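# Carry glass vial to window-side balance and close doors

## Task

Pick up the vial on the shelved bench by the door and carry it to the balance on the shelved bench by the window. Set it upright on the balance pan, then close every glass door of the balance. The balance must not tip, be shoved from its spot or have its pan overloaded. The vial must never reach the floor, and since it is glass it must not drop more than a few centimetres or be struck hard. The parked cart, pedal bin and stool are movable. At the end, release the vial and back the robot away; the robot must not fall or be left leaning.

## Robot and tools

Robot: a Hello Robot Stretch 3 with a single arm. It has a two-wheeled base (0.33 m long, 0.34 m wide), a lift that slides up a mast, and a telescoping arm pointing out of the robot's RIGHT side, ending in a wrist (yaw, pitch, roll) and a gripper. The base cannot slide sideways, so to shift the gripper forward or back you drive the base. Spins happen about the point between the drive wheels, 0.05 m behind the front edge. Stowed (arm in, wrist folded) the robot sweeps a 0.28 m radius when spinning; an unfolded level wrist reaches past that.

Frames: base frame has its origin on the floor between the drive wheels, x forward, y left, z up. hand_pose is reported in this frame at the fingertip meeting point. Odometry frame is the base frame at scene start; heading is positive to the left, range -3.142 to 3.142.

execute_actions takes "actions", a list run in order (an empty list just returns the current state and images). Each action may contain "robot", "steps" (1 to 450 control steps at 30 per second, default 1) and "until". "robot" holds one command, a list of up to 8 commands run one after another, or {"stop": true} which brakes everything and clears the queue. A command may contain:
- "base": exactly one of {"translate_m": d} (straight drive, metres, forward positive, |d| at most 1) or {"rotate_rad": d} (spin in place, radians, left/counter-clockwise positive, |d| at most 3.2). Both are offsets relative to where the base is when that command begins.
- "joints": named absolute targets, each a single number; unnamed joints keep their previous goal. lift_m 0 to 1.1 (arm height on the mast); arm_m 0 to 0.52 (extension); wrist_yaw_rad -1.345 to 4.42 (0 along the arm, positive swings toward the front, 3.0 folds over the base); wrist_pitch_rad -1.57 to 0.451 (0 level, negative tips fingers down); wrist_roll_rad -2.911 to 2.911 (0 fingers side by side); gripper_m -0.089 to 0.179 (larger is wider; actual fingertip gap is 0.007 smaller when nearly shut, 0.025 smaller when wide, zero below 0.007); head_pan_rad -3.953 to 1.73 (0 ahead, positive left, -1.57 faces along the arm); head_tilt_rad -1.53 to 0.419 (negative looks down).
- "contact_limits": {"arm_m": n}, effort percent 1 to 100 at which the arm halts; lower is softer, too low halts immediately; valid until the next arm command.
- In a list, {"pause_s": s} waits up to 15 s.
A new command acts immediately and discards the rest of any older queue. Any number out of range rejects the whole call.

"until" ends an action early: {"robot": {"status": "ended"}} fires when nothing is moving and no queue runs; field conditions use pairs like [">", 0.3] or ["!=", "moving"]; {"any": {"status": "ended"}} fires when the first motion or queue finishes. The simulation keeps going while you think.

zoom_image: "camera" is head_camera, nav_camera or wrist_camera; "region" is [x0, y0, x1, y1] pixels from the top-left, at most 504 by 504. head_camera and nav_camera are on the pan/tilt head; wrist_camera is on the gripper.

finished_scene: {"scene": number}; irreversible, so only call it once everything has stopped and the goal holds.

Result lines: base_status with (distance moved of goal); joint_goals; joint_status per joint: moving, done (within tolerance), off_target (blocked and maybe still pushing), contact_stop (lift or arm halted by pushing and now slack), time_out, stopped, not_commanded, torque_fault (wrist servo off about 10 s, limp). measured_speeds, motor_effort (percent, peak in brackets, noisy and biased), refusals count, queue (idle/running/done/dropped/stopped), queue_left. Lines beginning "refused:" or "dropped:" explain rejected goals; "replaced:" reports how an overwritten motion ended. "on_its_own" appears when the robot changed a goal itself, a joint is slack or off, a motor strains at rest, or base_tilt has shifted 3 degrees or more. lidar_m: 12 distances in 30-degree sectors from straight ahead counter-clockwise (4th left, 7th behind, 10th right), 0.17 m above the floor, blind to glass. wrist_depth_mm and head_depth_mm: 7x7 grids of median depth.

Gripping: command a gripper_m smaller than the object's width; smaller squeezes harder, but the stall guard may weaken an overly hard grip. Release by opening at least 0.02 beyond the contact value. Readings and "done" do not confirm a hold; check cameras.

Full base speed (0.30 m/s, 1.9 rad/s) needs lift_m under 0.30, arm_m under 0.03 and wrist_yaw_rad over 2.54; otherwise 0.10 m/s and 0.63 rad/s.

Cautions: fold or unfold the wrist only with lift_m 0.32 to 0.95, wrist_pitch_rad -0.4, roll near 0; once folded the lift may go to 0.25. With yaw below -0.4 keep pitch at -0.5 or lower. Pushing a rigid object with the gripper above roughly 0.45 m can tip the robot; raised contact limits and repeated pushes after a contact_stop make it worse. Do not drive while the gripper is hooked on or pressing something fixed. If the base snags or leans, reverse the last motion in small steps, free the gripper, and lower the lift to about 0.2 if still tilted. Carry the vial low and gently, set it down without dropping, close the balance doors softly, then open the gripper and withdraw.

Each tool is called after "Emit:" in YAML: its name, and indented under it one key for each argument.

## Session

Emit:
execute_actions:
  actions: []

Scene clock: 0.00 s.
robot.base_odometry: x=+0.000 y=+0.000 heading=+0.000 (m, m, rad; robot's odometry frame)
robot.turned_by_wheels: +0.000 (rad since the last result)
robot.turned_by_imu: +0.000 (rad since the last result)
robot.base_tilt: forward=+0.3 right=-0.7 (deg)
robot.lidar_m: 1.93 1.78 1.81 1.54 1.96 1.44 1.67 0.93 0.94 1.17 1.90 2.03
robot.head_depth_mm: 1893 2842 2970 3008 3053 2976 2104 / 1874 2833 3241 3247 3190 3118 2231 / 1872 2795 2943 2944 2985 2964 2216 / 1857 2654 2693 2707 2704 2661 2234 / 1849 2402 2008 1978 1997 1989 1964 / 1835 1889 1851 1849 1836 1831 1833 / 1842 1771 1734 1731 1718 1713 1719
robot.base_status: not_commanded
robot.joint_positions: lift_m=+0.521 arm_m=+0.001 wrist_yaw_rad=+2.852 wrist_pitch_rad=-0.310 wrist_roll_rad=+0.008 gripper_m=+0.037 head_pan_rad=+0.018 head_tilt_rad=-0.018
robot.joint_goals: lift_m=+0.521 arm_m=+0.001 wrist_yaw_rad=+2.852 wrist_pitch_rad=-0.310 wrist_roll_rad=+0.008 gripper_m=+0.037 head_pan_rad=+0.018 head_tilt_rad=-0.018
robot.joint_status: lift_m=not_commanded arm_m=not_commanded wrist_yaw_rad=not_commanded wrist_pitch_rad=not_commanded wrist_roll_rad=not_commanded gripper_m=not_commanded head_pan_rad=not_commanded head_tilt_rad=not_commanded
robot.measured_speeds: translate_m=+0.000 rotate_rad=+0.000 lift_m=+0.000 arm_m=+0.000 wrist_yaw_rad=+0.000 wrist_pitch_rad=+0.000 wrist_roll_rad=+0.000 head_pan_rad=+0.000 head_tilt_rad=+0.000
robot: refusals=0 queue=idle queue_left=0
robot.motor_effort: left_wheel=+1 right_wheel=+0 lift_m=+37 arm_m=-2 wrist_yaw_rad=+0 wrist_pitch_rad=+7 wrist_roll_rad=+0 gripper_m=+0 head_pan_rad=+0 head_tilt_rad=+2 (%)
robot.hand_pose: x=+0.0462 y=+0.0811 z=+0.5587 quat_wxyz=(+0.209, +0.710, +0.007, +0.673) (m; robot's base frame)
robot.wrist_depth_mm: - - - - - - - / - - - - - - - / - - - - - - - / - - - - - - - / - - - - - - 987 / 856 852 870 821 787 822 803 / 721 726 717 705 698 697 693
pictures: head_camera (sideways: a quarter turn clockwise sets it upright), nav_camera (sideways: a quarter turn counterclockwise sets it upright), wrist_camera
Images, in order (width x height): head_camera 896x504, nav_camera 672x504, wrist_camera 644x364.

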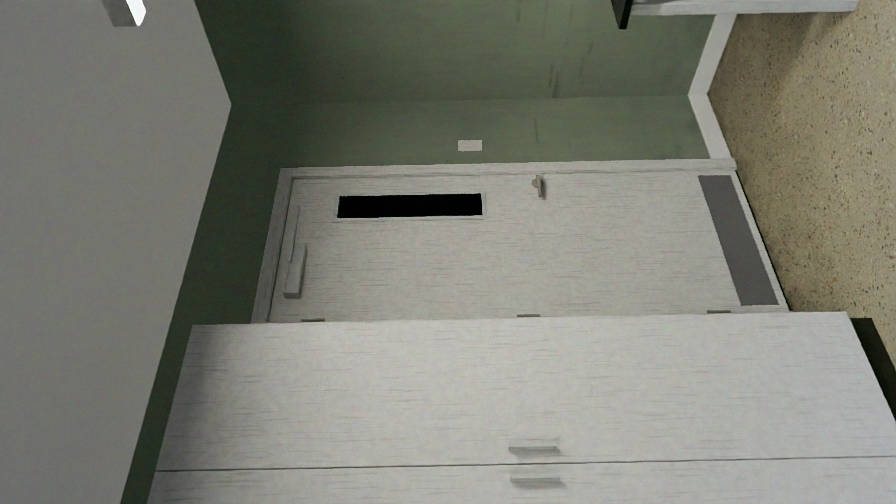

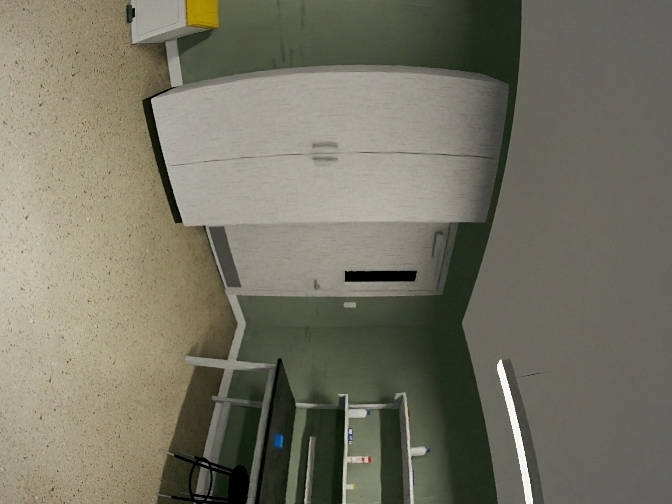

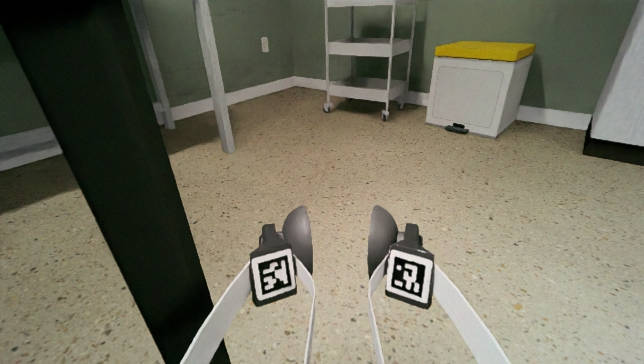

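Emit:
execute_actions:
  actions:
    - {"robot":{"joints":{"head_pan_rad":1.73,"head_tilt_rad":-0.3,"lift_m":0.28,"wrist_pitch_rad":-0.4,"wrist_yaw_rad":3.0}},"steps":100,"until":{"robot":{"head_pan_rad_status":"done"}}}

Emit:
execute_actions:
  actions:
    - {"robot":{"joints":{"head_pan_rad":-0.75,"head_tilt_rad":-0.3}},"steps":100,"until":{"robot":{"status":"ended"}}}

Scene clock: 3.47 s.
robot.base_odometry: x=+0.000 y=+0.000 heading=+0.000 (m, m, rad; robot's odometry frame)
robot.turned_by_wheels: +0.000 (rad since the last result)
robot.turned_by_imu: +0.000 (rad since the last result)
robot.base_tilt: forward=+0.2 right=-0.7 (deg)
robot.lidar_m: 1.93 1.79 1.81 1.54 1.96 1.44 1.67 0.93 0.94 1.17 1.90 2.28
robot.head_depth_mm: 2490 2609 2741 2840 2806 1980 1542 / 2366 2530 2640 2810 2812 1974 1533 / 2225 2350 2456 2599 2638 1921 1558 / 2126 2206 2301 1549 2508 2005 1553 / 1947 2058 1962 1562 2365 2008 1559 / 1888 1964 2064 1502 2249 2025 1591 / 1777 1868 1972 1681 - - -
robot.base_status: not_commanded
robot.joint_positions: lift_m=+0.397 arm_m=+0.001 wrist_yaw_rad=+2.997 wrist_pitch_rad=-0.414 wrist_roll_rad=+0.008 gripper_m=+0.037 head_pan_rad=+1.723 head_tilt_rad=-0.296
robot.joint_goals: lift_m=+0.280 arm_m=+0.001 wrist_yaw_rad=+3.000 wrist_pitch_rad=-0.400 wrist_roll_rad=+0.008 gripper_m=+0.037 head_pan_rad=+1.730 head_tilt_rad=-0.300
robot.joint_status: lift_m=moving arm_m=not_commanded wrist_yaw_rad=moving wrist_pitch_rad=moving wrist_roll_rad=not_commanded gripper_m=not_commanded head_pan_rad=done head_tilt_rad=done
robot.measured_speeds: translate_m=+0.000 rotate_rad=+0.000 lift_m=-0.110 arm_m=+0.000 wrist_yaw_rad=+0.000 wrist_pitch_rad=+0.000 wrist_roll_rad=+0.000 head_pan_rad=+0.000 head_tilt_rad=+0.000
robot: refusals=0 queue=running queue_left=0
robot.motor_effort: left_wheel=+0(1) right_wheel=+0(0) lift_m=+26(35) arm_m=-1(1) wrist_yaw_rad=+1(3) wrist_pitch_rad=+5(7) wrist_roll_rad=+1(0) gripper_m=+0(0) head_pan_rad=+5(61) head_tilt_rad=-1(19) (%)
robot.hand_pose: x=+0.0111 y=+0.0769 z=+0.4108 quat_wxyz=(+0.196, +0.703, +0.095, +0.677) (m; robot's base frame)
robot.wrist_depth_mm: - - - - - - - / - - - - - - - / - - - - - - - / 952 949 921 911 892 886 853 / 756 753 - 728 754 702 702 / 641 634 627 607 578 604 589 / 548 542 - 563 529 521 518
pictures: head_camera (sideways: a quarter turn clockwise sets it upright), nav_camera (sideways: a quarter turn counterclockwise sets it upright), wrist_camera
Images, in order (width x height): head_camera 896x504, nav_camera 672x504, wrist_camera 644x364.

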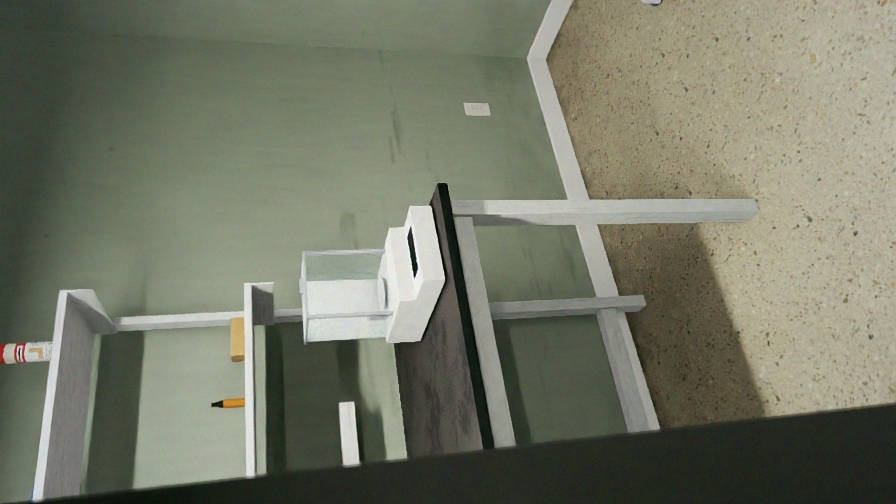

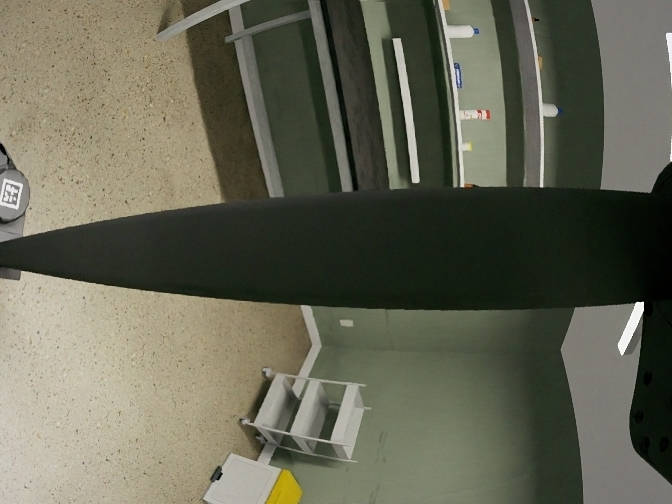

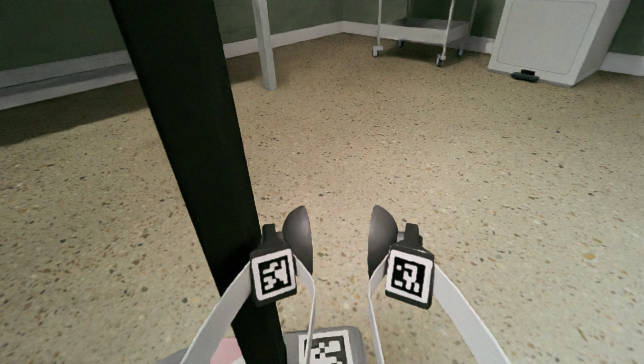

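Scene clock: 5.17 s.
robot.base_odometry: x=+0.000 y=+0.000 heading=+0.000 (m, m, rad; robot's odometry frame)
robot.turned_by_wheels: +0.000 (rad since the last result)
robot.turned_by_imu: +0.000 (rad since the last result)
robot.base_tilt: forward=+0.3 right=-0.6 (deg)
robot.lidar_m: 1.92 1.78 1.81 1.54 1.96 1.44 1.67 0.93 0.94 1.17 1.89 2.27
robot.head_depth_mm: 2219 2336 2464 2580 2689 1983 1522 / 2265 2381 2525 2213 2624 1998 1538 / 2309 2422 2536 2486 2639 1985 1550 / 2311 2451 2575 2237 2668 2006 1552 / 2345 2503 2640 2550 2791 2031 1560 / 2419 2557 2674 2592 2845 2016 1567 / 2451 2552 2714 2699 2861 2049 1566
robot.base_status: not_commanded
robot.joint_positions: lift_m=+0.280 arm_m=+0.001 wrist_yaw_rad=+2.998 wrist_pitch_rad=-0.415 wrist_roll_rad=+0.008 gripper_m=+0.037 head_pan_rad=-0.743 head_tilt_rad=-0.296
robot.joint_goals: lift_m=+0.280 arm_m=+0.001 wrist_yaw_rad=+3.000 wrist_pitch_rad=-0.400 wrist_roll_rad=+0.008 gripper_m=+0.037 head_pan_rad=-0.750 head_tilt_rad=-0.300
robot.joint_status: lift_m=done arm_m=not_commanded wrist_yaw_rad=done wrist_pitch_rad=done wrist_roll_rad=not_commanded gripper_m=not_commanded head_pan_rad=done head_tilt_rad=done
robot.measured_speeds: translate_m=+0.000 rotate_rad=+0.000 lift_m=+0.000 arm_m=+0.000 wrist_yaw_rad=+0.000 wrist_pitch_rad=+0.000 wrist_roll_rad=+0.000 head_pan_rad=+0.000 head_tilt_rad=+0.000
robot: refusals=0 queue=done queue_left=0
robot.motor_effort: left_wheel=+0(0) right_wheel=+0(0) lift_m=+27(26) arm_m=-2(1) wrist_yaw_rad=+2(5) wrist_pitch_rad=+6(7) wrist_roll_rad=+0(1) gripper_m=+0(0) head_pan_rad=-6(62) head_tilt_rad=-1(2) (%)
robot.hand_pose: x=+0.0110 y=+0.0767 z=+0.2937 quat_wxyz=(+0.196, +0.703, +0.095, +0.677) (m; robot's base frame)
robot.wrist_depth_mm: - - - - - - - / - - - - - - - / 992 972 933 916 907 870 859 / 740 727 718 701 694 678 678 / 602 585 - 574 582 555 547 / 495 506 - - - 466 463 / 440 - - - 409 403 400
pictures: head_camera (sideways: a quarter turn clockwise sets it upright), nav_camera (sideways: a quarter turn counterclockwise sets it upright), wrist_camera
Images, in order (width x height): head_camera 896x504, nav_camera 672x504, wrist_camera 644x364.

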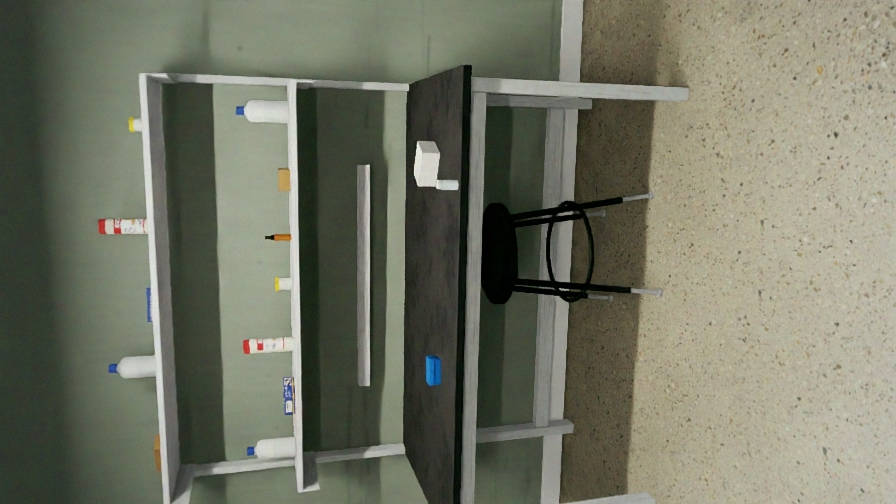

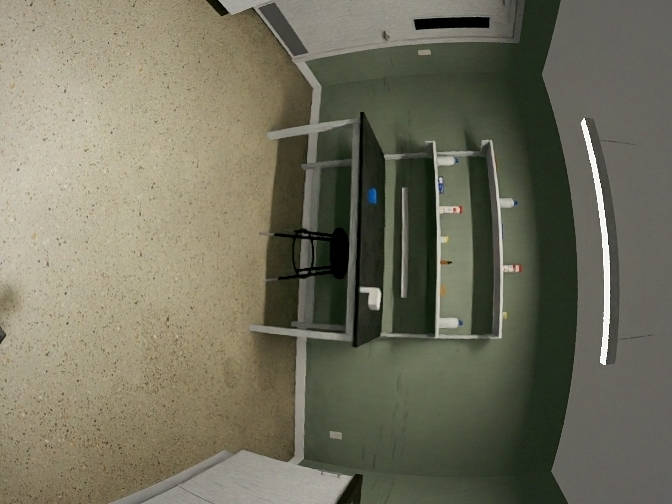

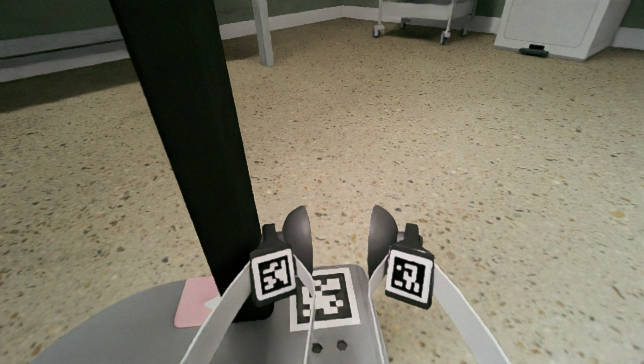

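Emit:
execute_actions:
  actions:
    - {"robot":[{"base":{"rotate_rad":-0.822},"joints":{"head_pan_rad":-1.57,"head_tilt_rad":-0.7}},{"base":{"translate_m":1.0}},{"base":{"translate_m":0.405}},{"base":{"rotate_rad":1.474},"joints":{"lift_m":0.82}}],"steps":450,"until":{"robot":{"lift_m":[">",0.5]}}}
    - {"robot":{"joints":{"wrist_yaw_rad":0,"gripper_m":0.09}},"steps":450,"until":{"robot":{"status":"ended"}}}

Scene clock: 24.10 s.
robot.base_odometry: x=+0.957 y=-1.029 heading=+0.652 (m, m, rad; robot's odometry frame)
robot.turned_by_wheels: +0.652 (rad since the last result)
robot.turned_by_imu: +0.663 (rad since the last result)
robot.base_tilt: forward=+0.4 right=-0.6 (deg)
robot.lidar_m: 1.68 1.71 2.36 2.78 1.50 1.10 1.05 1.71 0.57 0.67 0.68 1.22
robot.head_depth_mm: 1005 1155 1290 839 713 923 - / 1063 1192 1119 845 716 1381 - / 1063 1192 1125 821 700 - - / 1061 1151 1130 846 683 1327 1169 / 1062 1149 1136 855 705 1351 1194 / 1059 1149 1151 862 709 1396 1194 / 1061 1142 1160 865 712 1336 1192
robot.base_status: done (rotate_rad +1.4739 of +1.4740)
robot.joint_positions: lift_m=+0.820 arm_m=+0.001 wrist_yaw_rad=+0.002 wrist_pitch_rad=-0.416 wrist_roll_rad=+0.008 gripper_m=+0.090 head_pan_rad=-1.563 head_tilt_rad=-0.692
robot.joint_goals: lift_m=+0.820 arm_m=+0.001 wrist_yaw_rad=+0.000 wrist_pitch_rad=-0.400 wrist_roll_rad=+0.008 gripper_m=+0.090 head_pan_rad=-1.570 head_tilt_rad=-0.700
robot.joint_status: lift_m=done arm_m=not_commanded wrist_yaw_rad=done wrist_pitch_rad=done wrist_roll_rad=not_commanded gripper_m=done head_pan_rad=done head_tilt_rad=done
robot.measured_speeds: translate_m=+0.000 rotate_rad=+0.000 lift_m=+0.000 arm_m=+0.000 wrist_yaw_rad=+0.000 wrist_pitch_rad=+0.000 wrist_roll_rad=+0.000 head_pan_rad=+0.000 head_tilt_rad=+0.000
robot: refusals=0 queue=done queue_left=0
robot.motor_effort: left_wheel=-1(10) right_wheel=+3(11) lift_m=+46(49) arm_m=-2(2) wrist_yaw_rad=-2(2) wrist_pitch_rad=+7(7) wrist_roll_rad=+1(0) gripper_m=+0(98) head_pan_rad=-5(61) head_tilt_rad=-3(22) (%)
robot.hand_pose: x=-0.0210 y=-0.3704 z=+0.8328 quat_wxyz=(+0.689, +0.146, -0.694, -0.146) (m; robot's base frame)
robot.wrist_depth_mm: 959 932 931 905 906 907 884 / 680 655 632 512 507 637 981 / 453 443 431 422 411 407 - / 340 334 329 309 320 314 309 / 391 380 307 363 354 344 333 / - - - - - 408 - / 974 963 951 946 949 515 950
pictures: head_camera (sideways: a quarter turn clockwise sets it upright), nav_camera (sideways: a quarter turn counterclockwise sets it upright), wrist_camera
Images, in order (width x height): head_camera 896x504, nav_camera 672x504, wrist_camera 644x364.

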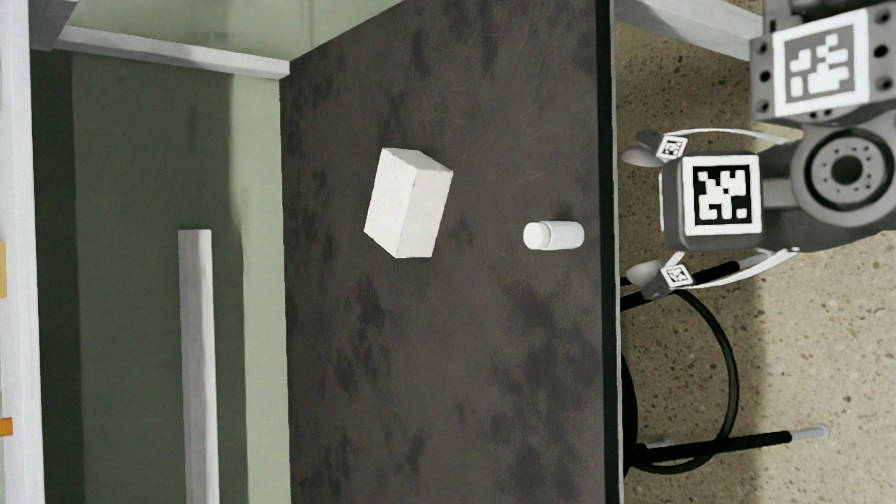

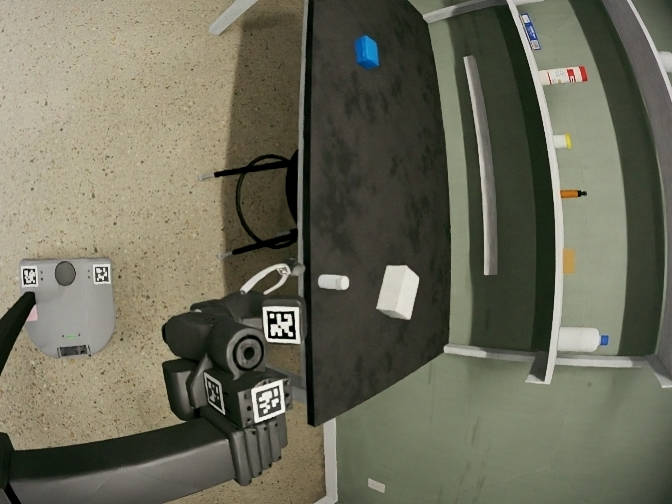

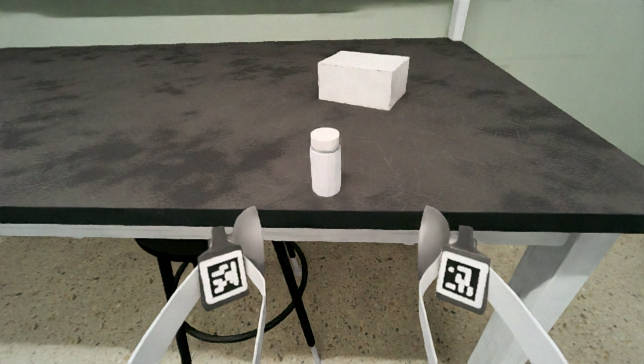

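Emit:
execute_actions:
  actions:
    - {"robot":{"base":{"translate_m":0.012},"joints":{"lift_m":0.78,"arm_m":0.145}},"steps":450,"until":{"robot":{"status":"ended"}}}

Scene clock: 27.93 s.
robot.base_odometry: x=+0.966 y=-1.022 heading=+0.652 (m, m, rad; robot's odometry frame)
robot.turned_by_wheels: +0.000 (rad since the last result)
robot.turned_by_imu: +0.000 (rad since the last result)
robot.base_tilt: forward=+0.3 right=-0.6 (deg)
robot.lidar_m: 1.67 1.70 2.36 2.78 1.52 1.10 1.06 1.72 0.57 0.68 0.68 1.21
robot.head_depth_mm: 993 1173 1275 838 712 - 1099 / 1061 1193 1117 843 734 - 1184 / 1066 1195 1129 820 - - 1188 / 1064 1146 1128 847 725 1352 1185 / 1060 1145 1138 858 706 1352 1191 / 1056 1145 1149 858 711 1394 1199 / 1057 1140 1155 864 711 1339 1196
robot.base_status: done (translate_m +0.0120 of +0.0120)
robot.joint_positions: lift_m=+0.780 arm_m=+0.145 wrist_yaw_rad=+0.001 wrist_pitch_rad=-0.416 wrist_roll_rad=+0.008 gripper_m=+0.090 head_pan_rad=-1.563 head_tilt_rad=-0.692
robot.joint_goals: lift_m=+0.780 arm_m=+0.145 wrist_yaw_rad=+0.000 wrist_pitch_rad=-0.400 wrist_roll_rad=+0.008 gripper_m=+0.090 head_pan_rad=-1.570 head_tilt_rad=-0.700
robot.joint_status: lift_m=done arm_m=done wrist_yaw_rad=done wrist_pitch_rad=done wrist_roll_rad=not_commanded gripper_m=done head_pan_rad=done head_tilt_rad=done
robot.measured_speeds: translate_m=+0.000 rotate_rad=+0.000 lift_m=+0.000 arm_m=+0.000 wrist_yaw_rad=+0.000 wrist_pitch_rad=+0.000 wrist_roll_rad=+0.000 head_pan_rad=+0.000 head_tilt_rad=+0.000
robot: refusals=0 queue=done queue_left=0
robot.motor_effort: left_wheel=-2(3) right_wheel=+3(8) lift_m=+27(45) arm_m=+3(4) wrist_yaw_rad=+0(2) wrist_pitch_rad=+6(7) wrist_roll_rad=+0(0) gripper_m=+1(1) head_pan_rad=-4(5) head_tilt_rad=-3(3) (%)
robot.hand_pose: x=-0.0212 y=-0.5143 z=+0.7934 quat_wxyz=(+0.689, +0.146, -0.694, -0.147) (m; robot's base frame)
robot.wrist_depth_mm: 807 808 793 766 750 758 767 / 528 512 498 363 331 451 813 / 360 348 340 334 327 319 314 / 268 264 260 255 251 248 244 / 214 213 216 142 205 202 199 / 180 179 170 163 170 172 168 / 163 162 156 154 151 148 146
pictures: head_camera (sideways: a quarter turn clockwise sets it upright), nav_camera (sideways: a quarter turn counterclockwise sets it upright), wrist_camera
Images, in order (width x height): head_camera 896x504, nav_camera 672x504, wrist_camera 644x364.

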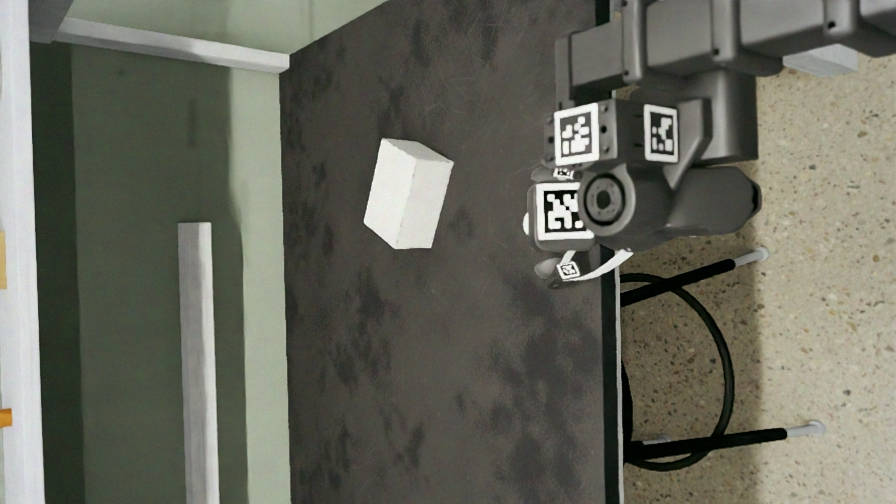

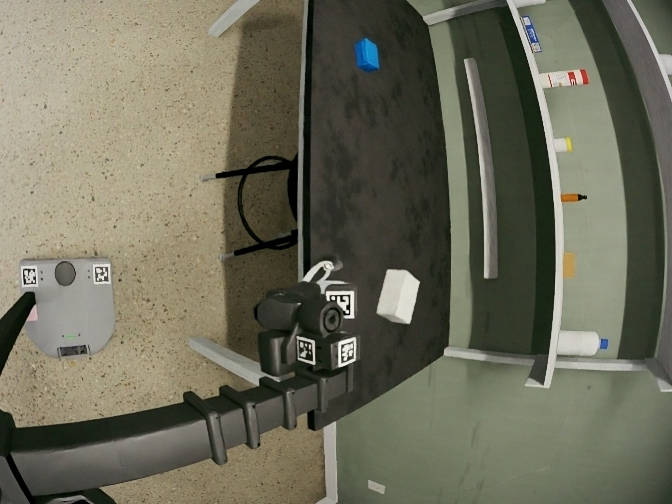

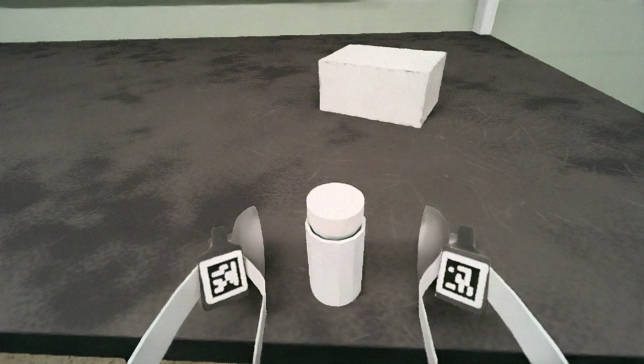

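Emit:
execute_actions:
  actions:
    - {"robot":[{"joints":{"gripper_m":-0.015}},{"joints":{"lift_m":0.80}},{"joints":{"arm_m":0.0,"head_pan_rad":-3.14,"head_tilt_rad":-0.6}},{"joints":{"wrist_yaw_rad":3.0,"lift_m":0.45}},{"joints":{"lift_m":0.28},"base":{"rotate_rad":-2.035}},{"base":{"translate_m":-1.0}},{"base":{"translate_m":-1.0}}],"steps":450,"until":{"robot":{"status":"ended"}}}
    - {"steps":450,"until":{"robot":{"status":"ended"}}}

Scene clock: 53.90 s.
robot.base_odometry: x=+0.593 y=+0.943 heading=-1.383 (m, m, rad; robot's odometry frame)
robot.turned_by_wheels: -2.035 (rad since the last result)
robot.turned_by_imu: -2.049 (rad since the last result)
robot.base_tilt: forward=+0.4 right=-0.6 (deg)
robot.lidar_m: 2.43 2.70 0.99 0.92 0.77 0.82 0.99 0.93 1.65 1.85 1.98 2.08
robot.head_depth_mm: 1398 1510 1548 1179 1244 1348 1222 / 1593 1733 1865 1283 1374 1420 1231 / 1712 1879 2092 2225 1733 1462 1229 / 1629 1788 1988 2153 1821 1471 1233 / 1559 1704 1877 2089 1815 1477 1243 / 1488 1622 1775 1964 1821 1484 1244 / 1414 1548 1676 1861 1838 1488 1243
robot.base_status: done (translate_m -1.0000 of -1.0000)
robot.joint_positions: lift_m=+0.280 arm_m=+0.001 wrist_yaw_rad=+2.998 wrist_pitch_rad=-0.417 wrist_roll_rad=+0.008 gripper_m=-0.014 head_pan_rad=-3.133 head_tilt_rad=-0.605
robot.joint_goals: lift_m=+0.280 arm_m=+0.000 wrist_yaw_rad=+3.000 wrist_pitch_rad=-0.400 wrist_roll_rad=+0.008 gripper_m=-0.015 head_pan_rad=-3.140 head_tilt_rad=-0.600
robot.joint_status: lift_m=done arm_m=done wrist_yaw_rad=done wrist_pitch_rad=done wrist_roll_rad=not_commanded gripper_m=done head_pan_rad=done head_tilt_rad=done
robot.measured_speeds: translate_m=+0.000 rotate_rad=+0.000 lift_m=+0.000 arm_m=+0.000 wrist_yaw_rad=+0.000 wrist_pitch_rad=+0.000 wrist_roll_rad=+0.000 head_pan_rad=+0.000 head_tilt_rad=+0.000
robot: refusals=0 queue=done queue_left=0
robot.motor_effort: left_wheel=+2(9) right_wheel=-2(10) lift_m=+27(49) arm_m=-5(7) wrist_yaw_rad=+2(3) wrist_pitch_rad=+7(7) wrist_roll_rad=+1(1) gripper_m=-18(98) head_pan_rad=-5(60) head_tilt_rad=+1(11) (%)
robot.hand_pose: x=+0.0108 y=+0.0763 z=+0.2932 quat_wxyz=(+0.196, +0.703, +0.096, +0.677) (m; robot's base frame)
robot.wrist_depth_mm: 578 615 - 952 986 - - / 611 660 - - - - - / 655 716 933 924 887 876 856 / 709 724 716 702 693 679 660 / 598 589 - 133 576 556 538 / 496 510 - 150 466 469 461 / 441 - - - 405 404 399
pictures: head_camera (sideways: a quarter turn clockwise sets it upright), nav_camera (sideways: a quarter turn counterclockwise sets it upright), wrist_camera
Images, in order (width x height): head_camera 896x504, nav_camera 672x504, wrist_camera 644x364.

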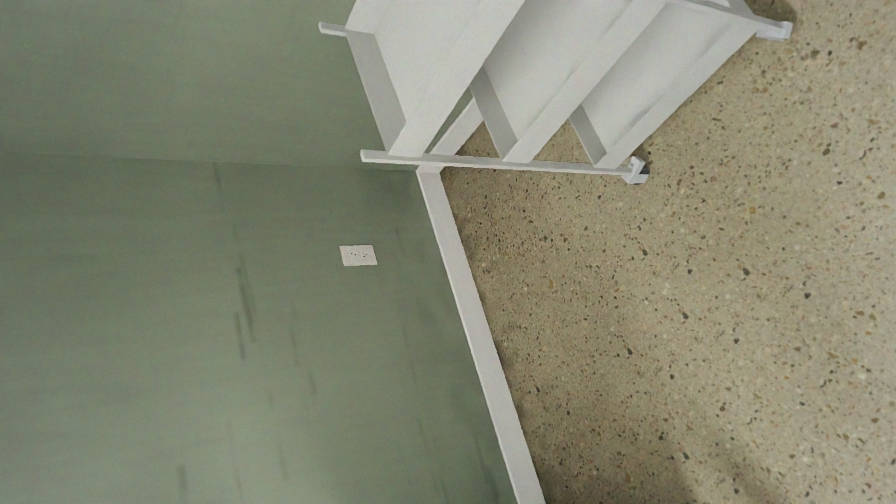

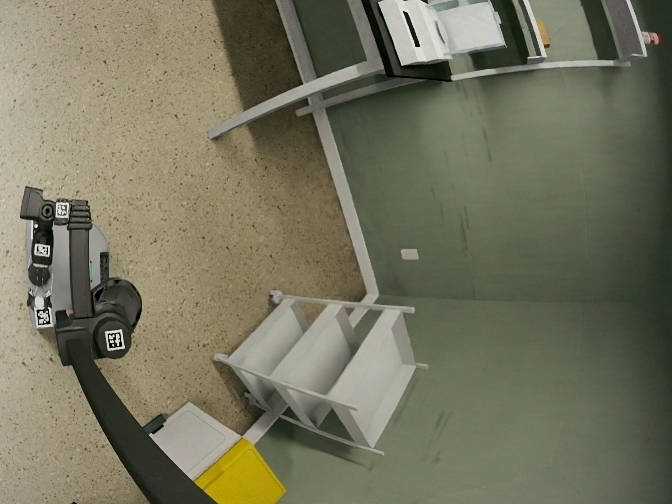

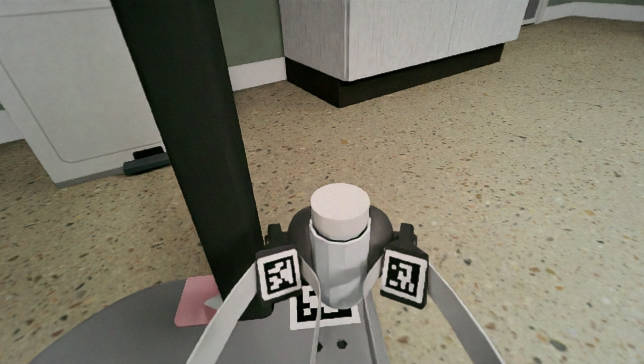

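Emit:
execute_actions:
  actions:
    - {"robot":[{"base":{"translate_m":-0.68},"joints":{"head_pan_rad":-1.57,"head_tilt_rad":-0.4}},{"base":{"rotate_rad":0.472}},{"base":{"translate_m":-0.57}},{"joints":{"lift_m":0.94}}],"steps":450,"until":{"robot":{"status":"ended"}}}
    - {"steps":450,"until":{"robot":{"status":"ended"}}}

Scene clock: 71.23 s.
robot.base_odometry: x=+0.116 y=+2.061 heading=-0.911 (m, m, rad; robot's odometry frame)
robot.turned_by_wheels: +0.472 (rad since the last result)
robot.turned_by_imu: +0.467 (rad since the last result)
robot.base_tilt: forward=+0.3 right=-0.7 (deg)
robot.lidar_m: 1.78 0.49 0.42 0.88 0.79 0.57 0.55 0.57 0.60 1.57 0.52 3.21
robot.head_depth_mm: 950 1456 1483 1017 689 559 - / 1964 1787 1852 1023 691 560 1440 / 2458 2640 621 582 541 545 1438 / 2456 2638 1594 1043 540 547 1449 / 2443 2619 1613 688 529 540 1453 / 2438 2593 2784 1061 530 534 1421 / 2406 2600 2811 3016 599 534 621
robot.base_status: done (translate_m -0.5700 of -0.5700)
robot.joint_positions: lift_m=+0.940 arm_m=+0.001 wrist_yaw_rad=+2.998 wrist_pitch_rad=-0.417 wrist_roll_rad=+0.008 gripper_m=-0.014 head_pan_rad=-1.577 head_tilt_rad=-0.408
robot.joint_goals: lift_m=+0.940 arm_m=+0.000 wrist_yaw_rad=+3.000 wrist_pitch_rad=-0.400 wrist_roll_rad=+0.008 gripper_m=-0.015 head_pan_rad=-1.570 head_tilt_rad=-0.400
robot.joint_status: lift_m=done arm_m=done wrist_yaw_rad=done wrist_pitch_rad=done wrist_roll_rad=not_commanded gripper_m=done head_pan_rad=done head_tilt_rad=done
robot.measured_speeds: translate_m=+0.000 rotate_rad=+0.000 lift_m=+0.000 arm_m=+0.000 wrist_yaw_rad=+0.000 wrist_pitch_rad=+0.000 wrist_roll_rad=+0.000 head_pan_rad=+0.000 head_tilt_rad=+0.000
robot: refusals=0 queue=done queue_left=0
robot.motor_effort: left_wheel=-1(9) right_wheel=+3(11) lift_m=+46(50) arm_m=-5(5) wrist_yaw_rad=+2(1) wrist_pitch_rad=+8(7) wrist_roll_rad=+1(0) gripper_m=-19(18) head_pan_rad=+5(60) head_tilt_rad=+3(19) (%)
robot.hand_pose: x=+0.0108 y=+0.0763 z=+0.9524 quat_wxyz=(+0.196, +0.703, +0.096, +0.677) (m; robot's base frame)
robot.wrist_depth_mm: 717 786 808 819 858 865 906 / 696 856 891 912 928 998 - / 691 918 983 - 832 840 823 / 673 - - - 932 672 643 / 659 - - 133 935 840 883 / 654 957 - 155 - 788 949 / 644 948 - - 983 987 -
pictures: head_camera (sideways: a quarter turn clockwise sets it upright), nav_camera (sideways: a quarter turn counterclockwise sets it upright), wrist_camera
Images, in order (width x height): head_camera 896x504, nav_camera 672x504, wrist_camera 644x364.

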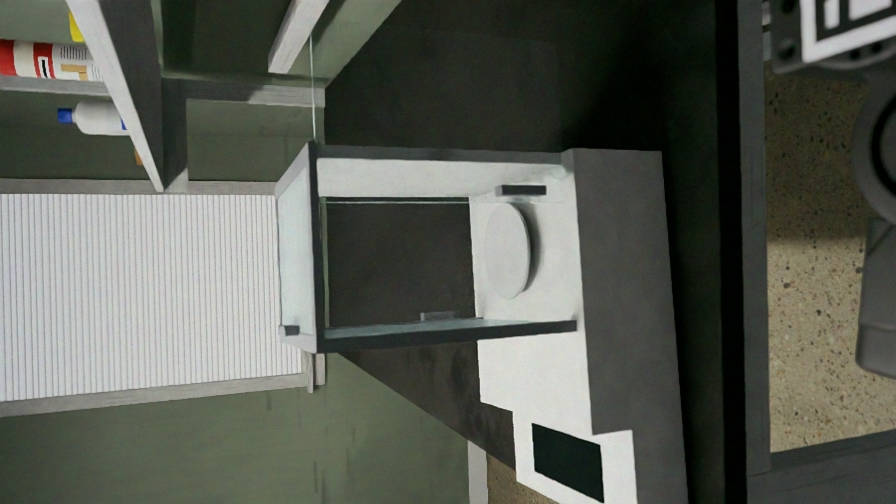

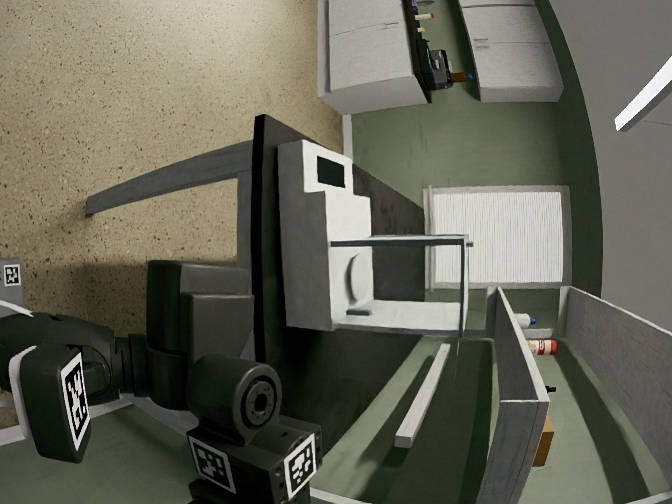

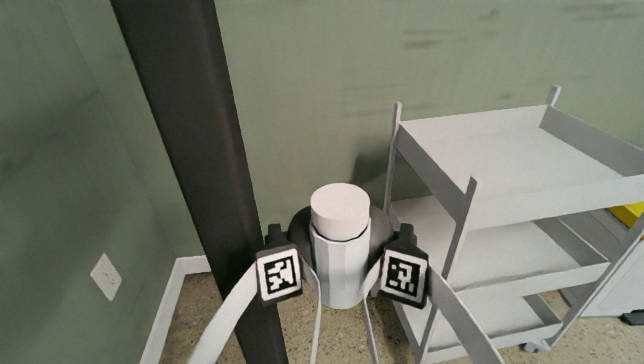

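Emit:
execute_actions:
  actions:
    - {"robot":{"joints":{"wrist_yaw_rad":0.0},"base":{"translate_m":0.033}},"steps":450,"until":{"robot":{"wrist_yaw_rad":["<",1.5]}}}
    - {"robot":[{"joints":{"lift_m":1.075,"wrist_yaw_rad":0.0}},{"joints":{"arm_m":0.08},"contact_limits":{"arm_m":12}}],"steps":450,"until":{"robot":{"status":"ended"}}}

Scene clock: 79.40 s.
robot.base_odometry: x=+0.136 y=+2.035 heading=-0.911 (m, m, rad; robot's odometry frame)
robot.turned_by_wheels: +0.000 (rad since the last result)
robot.turned_by_imu: +0.000 (rad since the last result)
robot.base_tilt: forward=+0.3 right=-0.6 (deg)
robot.lidar_m: 1.74 0.49 0.40 0.88 0.84 0.61 0.58 0.60 0.62 1.71 0.51 3.22
robot.head_depth_mm: 957 1442 - - - 540 1317 / 2269 1726 - - - 560 1395 / 2442 2649 2735 - - 526 1405 / 2441 2610 1605 687 529 529 1401 / 2435 2619 2715 983 531 537 1408 / 2438 2592 2757 1134 571 533 1377 / 2437 2604 2781 3002 632 534 612
robot.base_status: done (translate_m +0.0330 of +0.0330)
robot.joint_positions: lift_m=+1.075 arm_m=+0.080 wrist_yaw_rad=+0.002 wrist_pitch_rad=-0.417 wrist_roll_rad=+0.008 gripper_m=-0.014 head_pan_rad=-1.577 head_tilt_rad=-0.408
robot.joint_goals: lift_m=+1.075 arm_m=+0.080 wrist_yaw_rad=+0.000 wrist_pitch_rad=-0.400 wrist_roll_rad=+0.008 gripper_m=-0.015 head_pan_rad=-1.570 head_tilt_rad=-0.400
robot.joint_status: lift_m=done arm_m=done wrist_yaw_rad=done wrist_pitch_rad=done wrist_roll_rad=not_commanded gripper_m=done head_pan_rad=done head_tilt_rad=done
robot.measured_speeds: translate_m=+0.000 rotate_rad=+0.000 lift_m=+0.000 arm_m=+0.000 wrist_yaw_rad=+0.000 wrist_pitch_rad=+0.000 wrist_roll_rad=+0.000 head_pan_rad=+0.000 head_tilt_rad=+0.000
robot: refusals=0 queue=done queue_left=0
robot.motor_effort: left_wheel=-1(4) right_wheel=+2(7) lift_m=+46(50) arm_m=+3(4) wrist_yaw_rad=-1(7) wrist_pitch_rad=+7(7) wrist_roll_rad=+1(1) gripper_m=-18(19) head_pan_rad=+5(5) head_tilt_rad=+3(3) (%)
robot.contact_limits: arm_m 12 (drawing in: default 33, maximum 53; extending or still: default 42, maximum 70)
robot.hand_pose: x=-0.0211 y=-0.4492 z=+1.0874 quat_wxyz=(+0.689, +0.147, -0.694, -0.147) (m; robot's base frame)
robot.wrist_depth_mm: - - - - 310 200 579 / - - - 918 317 765 663 / - - 661 639 322 587 606 / - - 338 318 297 478 477 / - 339 273 132 255 393 390 / - 275 259 154 274 335 330 / - 291 289 290 291 287 286
pictures: head_camera (sideways: a quarter turn clockwise sets it upright), nav_camera (sideways: a quarter turn counterclockwise sets it upright), wrist_camera
Images, in order (width x height): head_camera 896x504, nav_camera 672x504, wrist_camera 644x364.

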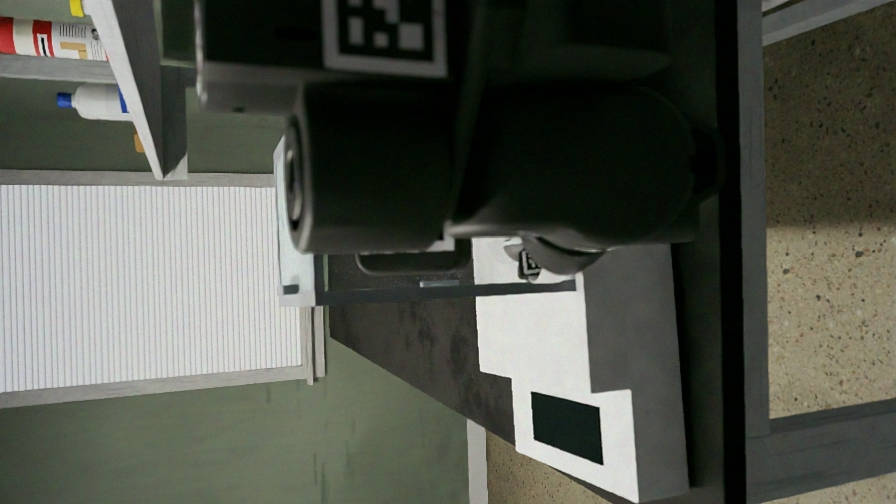

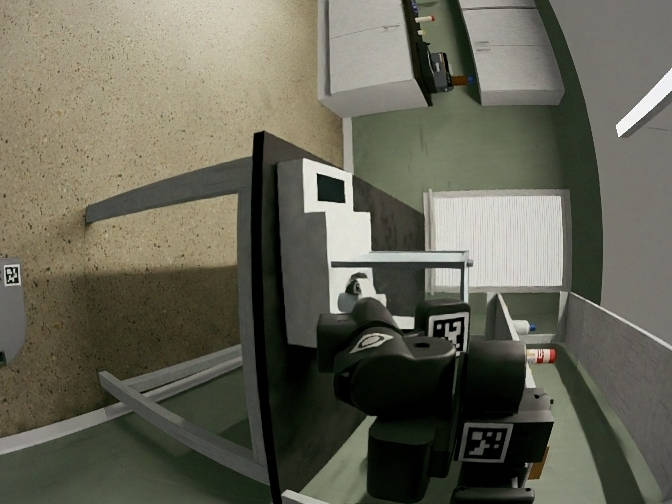

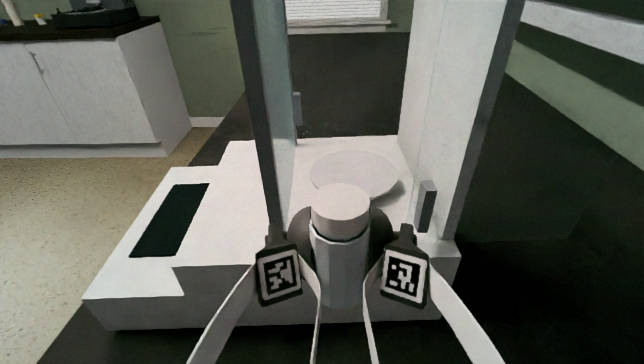

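Emit:
execute_actions:
  actions:
    - {"robot":[{"base":{"translate_m":-0.008},"joints":{"lift_m":1.066}},{"joints":{"arm_m":0.165},"contact_limits":{"arm_m":10}}],"steps":450,"until":{"robot":{"status":"ended"}}}

Scene clock: 85.73 s.
robot.base_odometry: x=+0.132 y=+2.042 heading=-0.911 (m, m, rad; robot's odometry frame)
robot.turned_by_wheels: +0.000 (rad since the last result)
robot.turned_by_imu: +0.000 (rad since the last result)
robot.base_tilt: forward=+0.3 right=-0.6 (deg)
robot.lidar_m: 1.75 0.49 0.41 0.88 0.83 0.60 0.58 0.59 0.62 1.67 0.51 3.23
robot.head_depth_mm: 963 1511 - - 675 560 1319 / 2044 1732 - - 632 561 1396 / 2463 2625 - - 536 545 1402 / 2453 2625 2256 1046 534 545 1407 / 2459 2612 1800 973 528 539 1410 / 2433 2590 2810 1060 556 533 1381 / 2417 2586 2804 2968 603 533 603
robot.base_status: done (translate_m -0.0080 of -0.0080)
robot.joint_positions: lift_m=+1.066 arm_m=+0.165 wrist_yaw_rad=+0.002 wrist_pitch_rad=-0.417 wrist_roll_rad=+0.008 gripper_m=-0.014 head_pan_rad=-1.577 head_tilt_rad=-0.408
robot.joint_goals: lift_m=+1.066 arm_m=+0.165 wrist_yaw_rad=+0.000 wrist_pitch_rad=-0.400 wrist_roll_rad=+0.008 gripper_m=-0.015 head_pan_rad=-1.570 head_tilt_rad=-0.400
robot.joint_status: lift_m=done arm_m=done wrist_yaw_rad=done wrist_pitch_rad=done wrist_roll_rad=not_commanded gripper_m=done head_pan_rad=done head_tilt_rad=done
robot.measured_speeds: translate_m=+0.000 rotate_rad=+0.000 lift_m=+0.000 arm_m=+0.000 wrist_yaw_rad=+0.000 wrist_pitch_rad=+0.000 wrist_roll_rad=+0.000 head_pan_rad=+0.000 head_tilt_rad=+0.000
robot: refusals=0 queue=done queue_left=0
robot.motor_effort: left_wheel=-1(5) right_wheel=+2(4) lift_m=+27(46) arm_m=+3(3) wrist_yaw_rad=-1(1) wrist_pitch_rad=+7(7) wrist_roll_rad=+0(0) gripper_m=-18(18) head_pan_rad=+4(4) head_tilt_rad=+3(3) (%)
robot.contact_limits: arm_m 10 (drawing in: default 33, maximum 53; extending or still: default 42, maximum 70)
robot.hand_pose: x=-0.0212 y=-0.5342 z=+1.0791 quat_wxyz=(+0.689, +0.147, -0.694, -0.147) (m; robot's base frame)
robot.wrist_depth_mm: - 84 - - - 136 92 / - 91 - 901 756 138 102 / - - 638 623 278 140 559 / - - 313 314 281 141 443 / - 308 249 133 225 154 376 / - 235 206 154 202 184 319 / 234 191 183 185 183 281 276
pictures: head_camera (sideways: a quarter turn clockwise sets it upright), nav_camera (sideways: a quarter turn counterclockwise sets it upright), wrist_camera
Images, in order (width x height): head_camera 896x504, nav_camera 672x504, wrist_camera 644x364.

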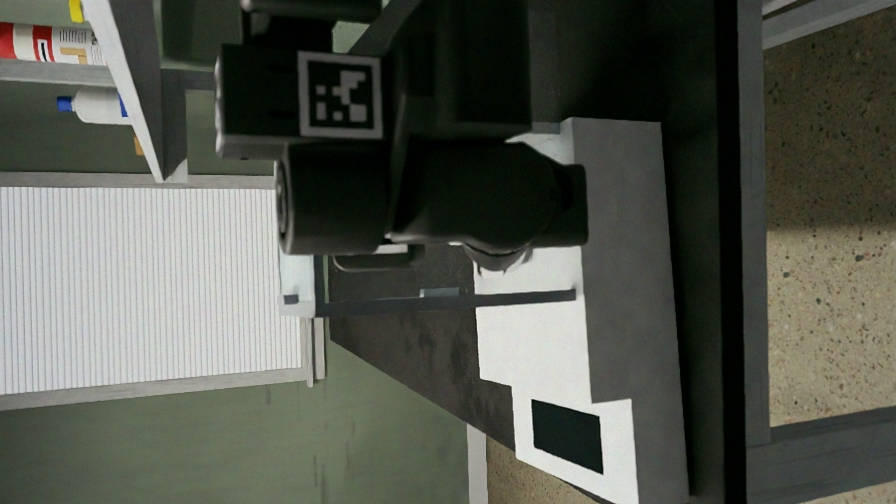

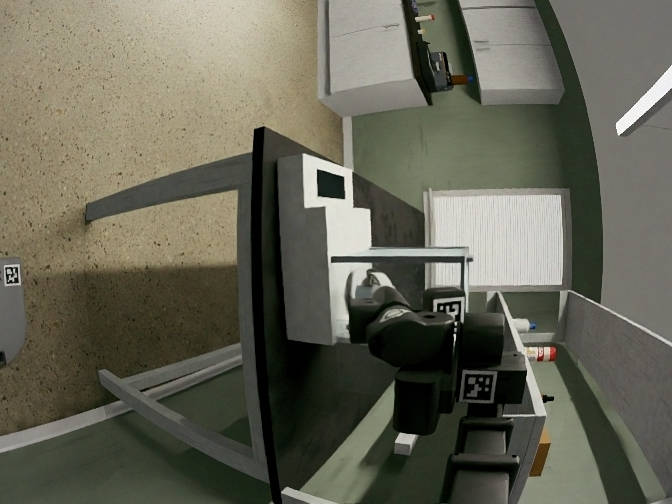

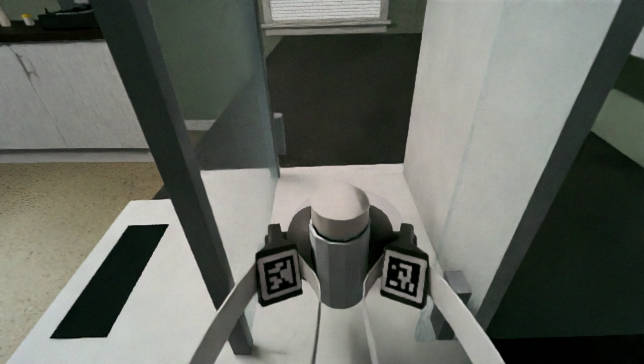

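Shift back another 8 mm (toward pan centre, away from the post), then go in.

Emit:
execute_actions:
  actions:
    - {"robot":[{"base":{"translate_m":-0.008}},{"joints":{"arm_m":0.227},"contact_limits":{"arm_m":10}},{"joints":{"lift_m":1.056}}],"steps":450,"until":{"robot":{"status":"ended"}}}

Scene clock: 91.67 s.
robot.base_odometry: x=+0.127 y=+2.048 heading=-0.911 (m, m, rad; robot's odometry frame)
robot.turned_by_wheels: +0.000 (rad since the last result)
robot.turned_by_imu: +0.000 (rad since the last result)
robot.base_tilt: forward=+0.3 right=-0.6 (deg)
robot.lidar_m: 1.75 0.49 0.41 0.88 0.82 0.59 0.57 0.59 0.61 1.64 0.51 3.20
robot.head_depth_mm: 956 1481 - 981 689 559 1319 / 2020 1758 - 853 664 560 1407 / 2458 2607 - - 537 545 1408 / 2436 2610 1788 1043 536 545 1405 / 2441 2637 1612 976 529 539 1412 / 2451 2617 2806 1055 547 534 1422 / 2436 2603 2781 2942 599 533 610
robot.base_status: done (translate_m -0.0080 of -0.0080)
robot.joint_positions: lift_m=+1.056 arm_m=+0.227 wrist_yaw_rad=+0.002 wrist_pitch_rad=-0.418 wrist_roll_rad=+0.008 gripper_m=-0.014 head_pan_rad=-1.577 head_tilt_rad=-0.408
robot.joint_goals: lift_m=+1.056 arm_m=+0.227 wrist_yaw_rad=+0.000 wrist_pitch_rad=-0.400 wrist_roll_rad=+0.008 gripper_m=-0.015 head_pan_rad=-1.570 head_tilt_rad=-0.400
robot.joint_status: lift_m=done arm_m=done wrist_yaw_rad=done wrist_pitch_rad=done wrist_roll_rad=not_commanded gripper_m=done head_pan_rad=done head_tilt_rad=done
robot.measured_speeds: translate_m=+0.000 rotate_rad=+0.000 lift_m=+0.000 arm_m=+0.000 wrist_yaw_rad=+0.000 wrist_pitch_rad=+0.000 wrist_roll_rad=+0.000 head_pan_rad=+0.000 head_tilt_rad=+0.000
robot: refusals=0 queue=done queue_left=0
robot.motor_effort: left_wheel=-1(5) right_wheel=+2(7) lift_m=+27(26) arm_m=+3(4) wrist_yaw_rad=-1(1) wrist_pitch_rad=+7(8) wrist_roll_rad=+1(1) gripper_m=-18(18) head_pan_rad=+6(5) head_tilt_rad=+3(4) (%)
robot.contact_limits: arm_m 10 (drawing in: default 33, maximum 53; extending or still: default 42, maximum 70)
robot.hand_pose: x=-0.0211 y=-0.5961 z=+1.0691 quat_wxyz=(+0.689, +0.147, -0.694, -0.147) (m; robot's base frame)
robot.wrist_depth_mm: - - - - - 117 79 / - - - 877 782 119 79 / - - 585 610 532 120 80 / - - 454 465 245 121 80 / - 283 245 133 194 122 81 / 262 208 207 154 178 124 81 / 217 179 178 167 169 116 82
pictures: head_camera (sideways: a quarter turn clockwise sets it upright), nav_camera (sideways: a quarter turn counterclockwise sets it upright), wrist_camera
Images, in order (width x height): head_camera 896x504, nav_camera 672x504, wrist_camera 644x364.

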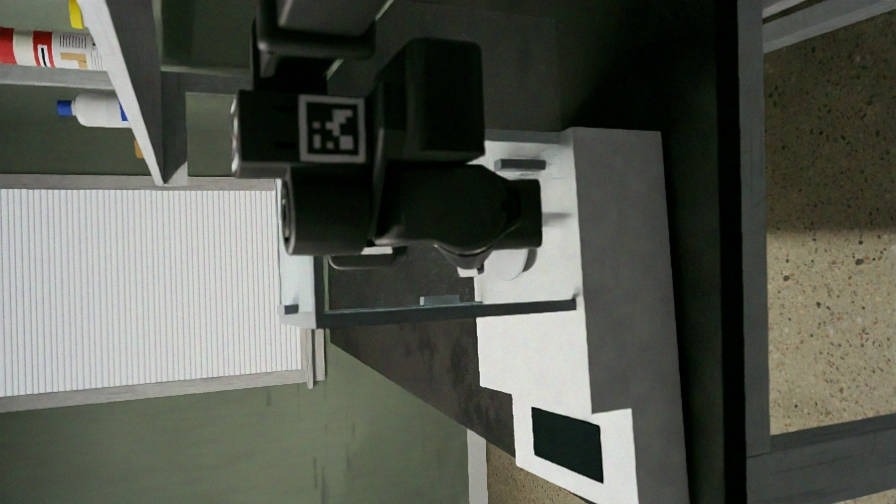

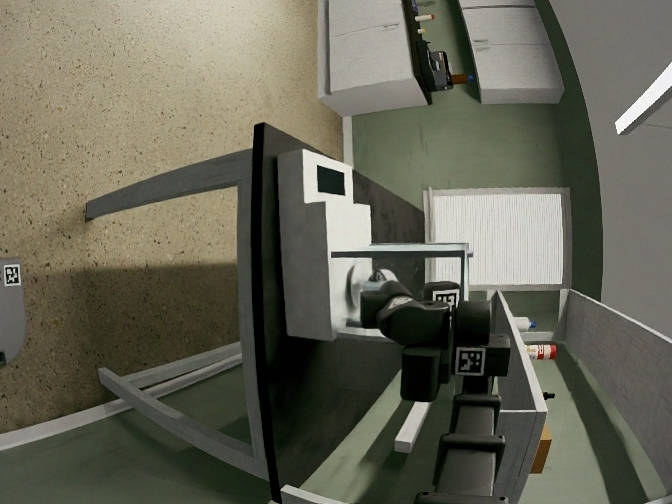

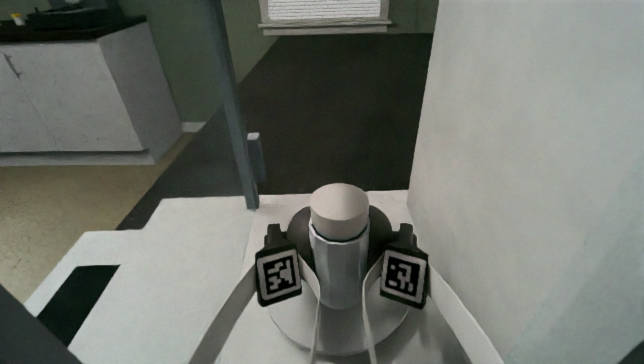

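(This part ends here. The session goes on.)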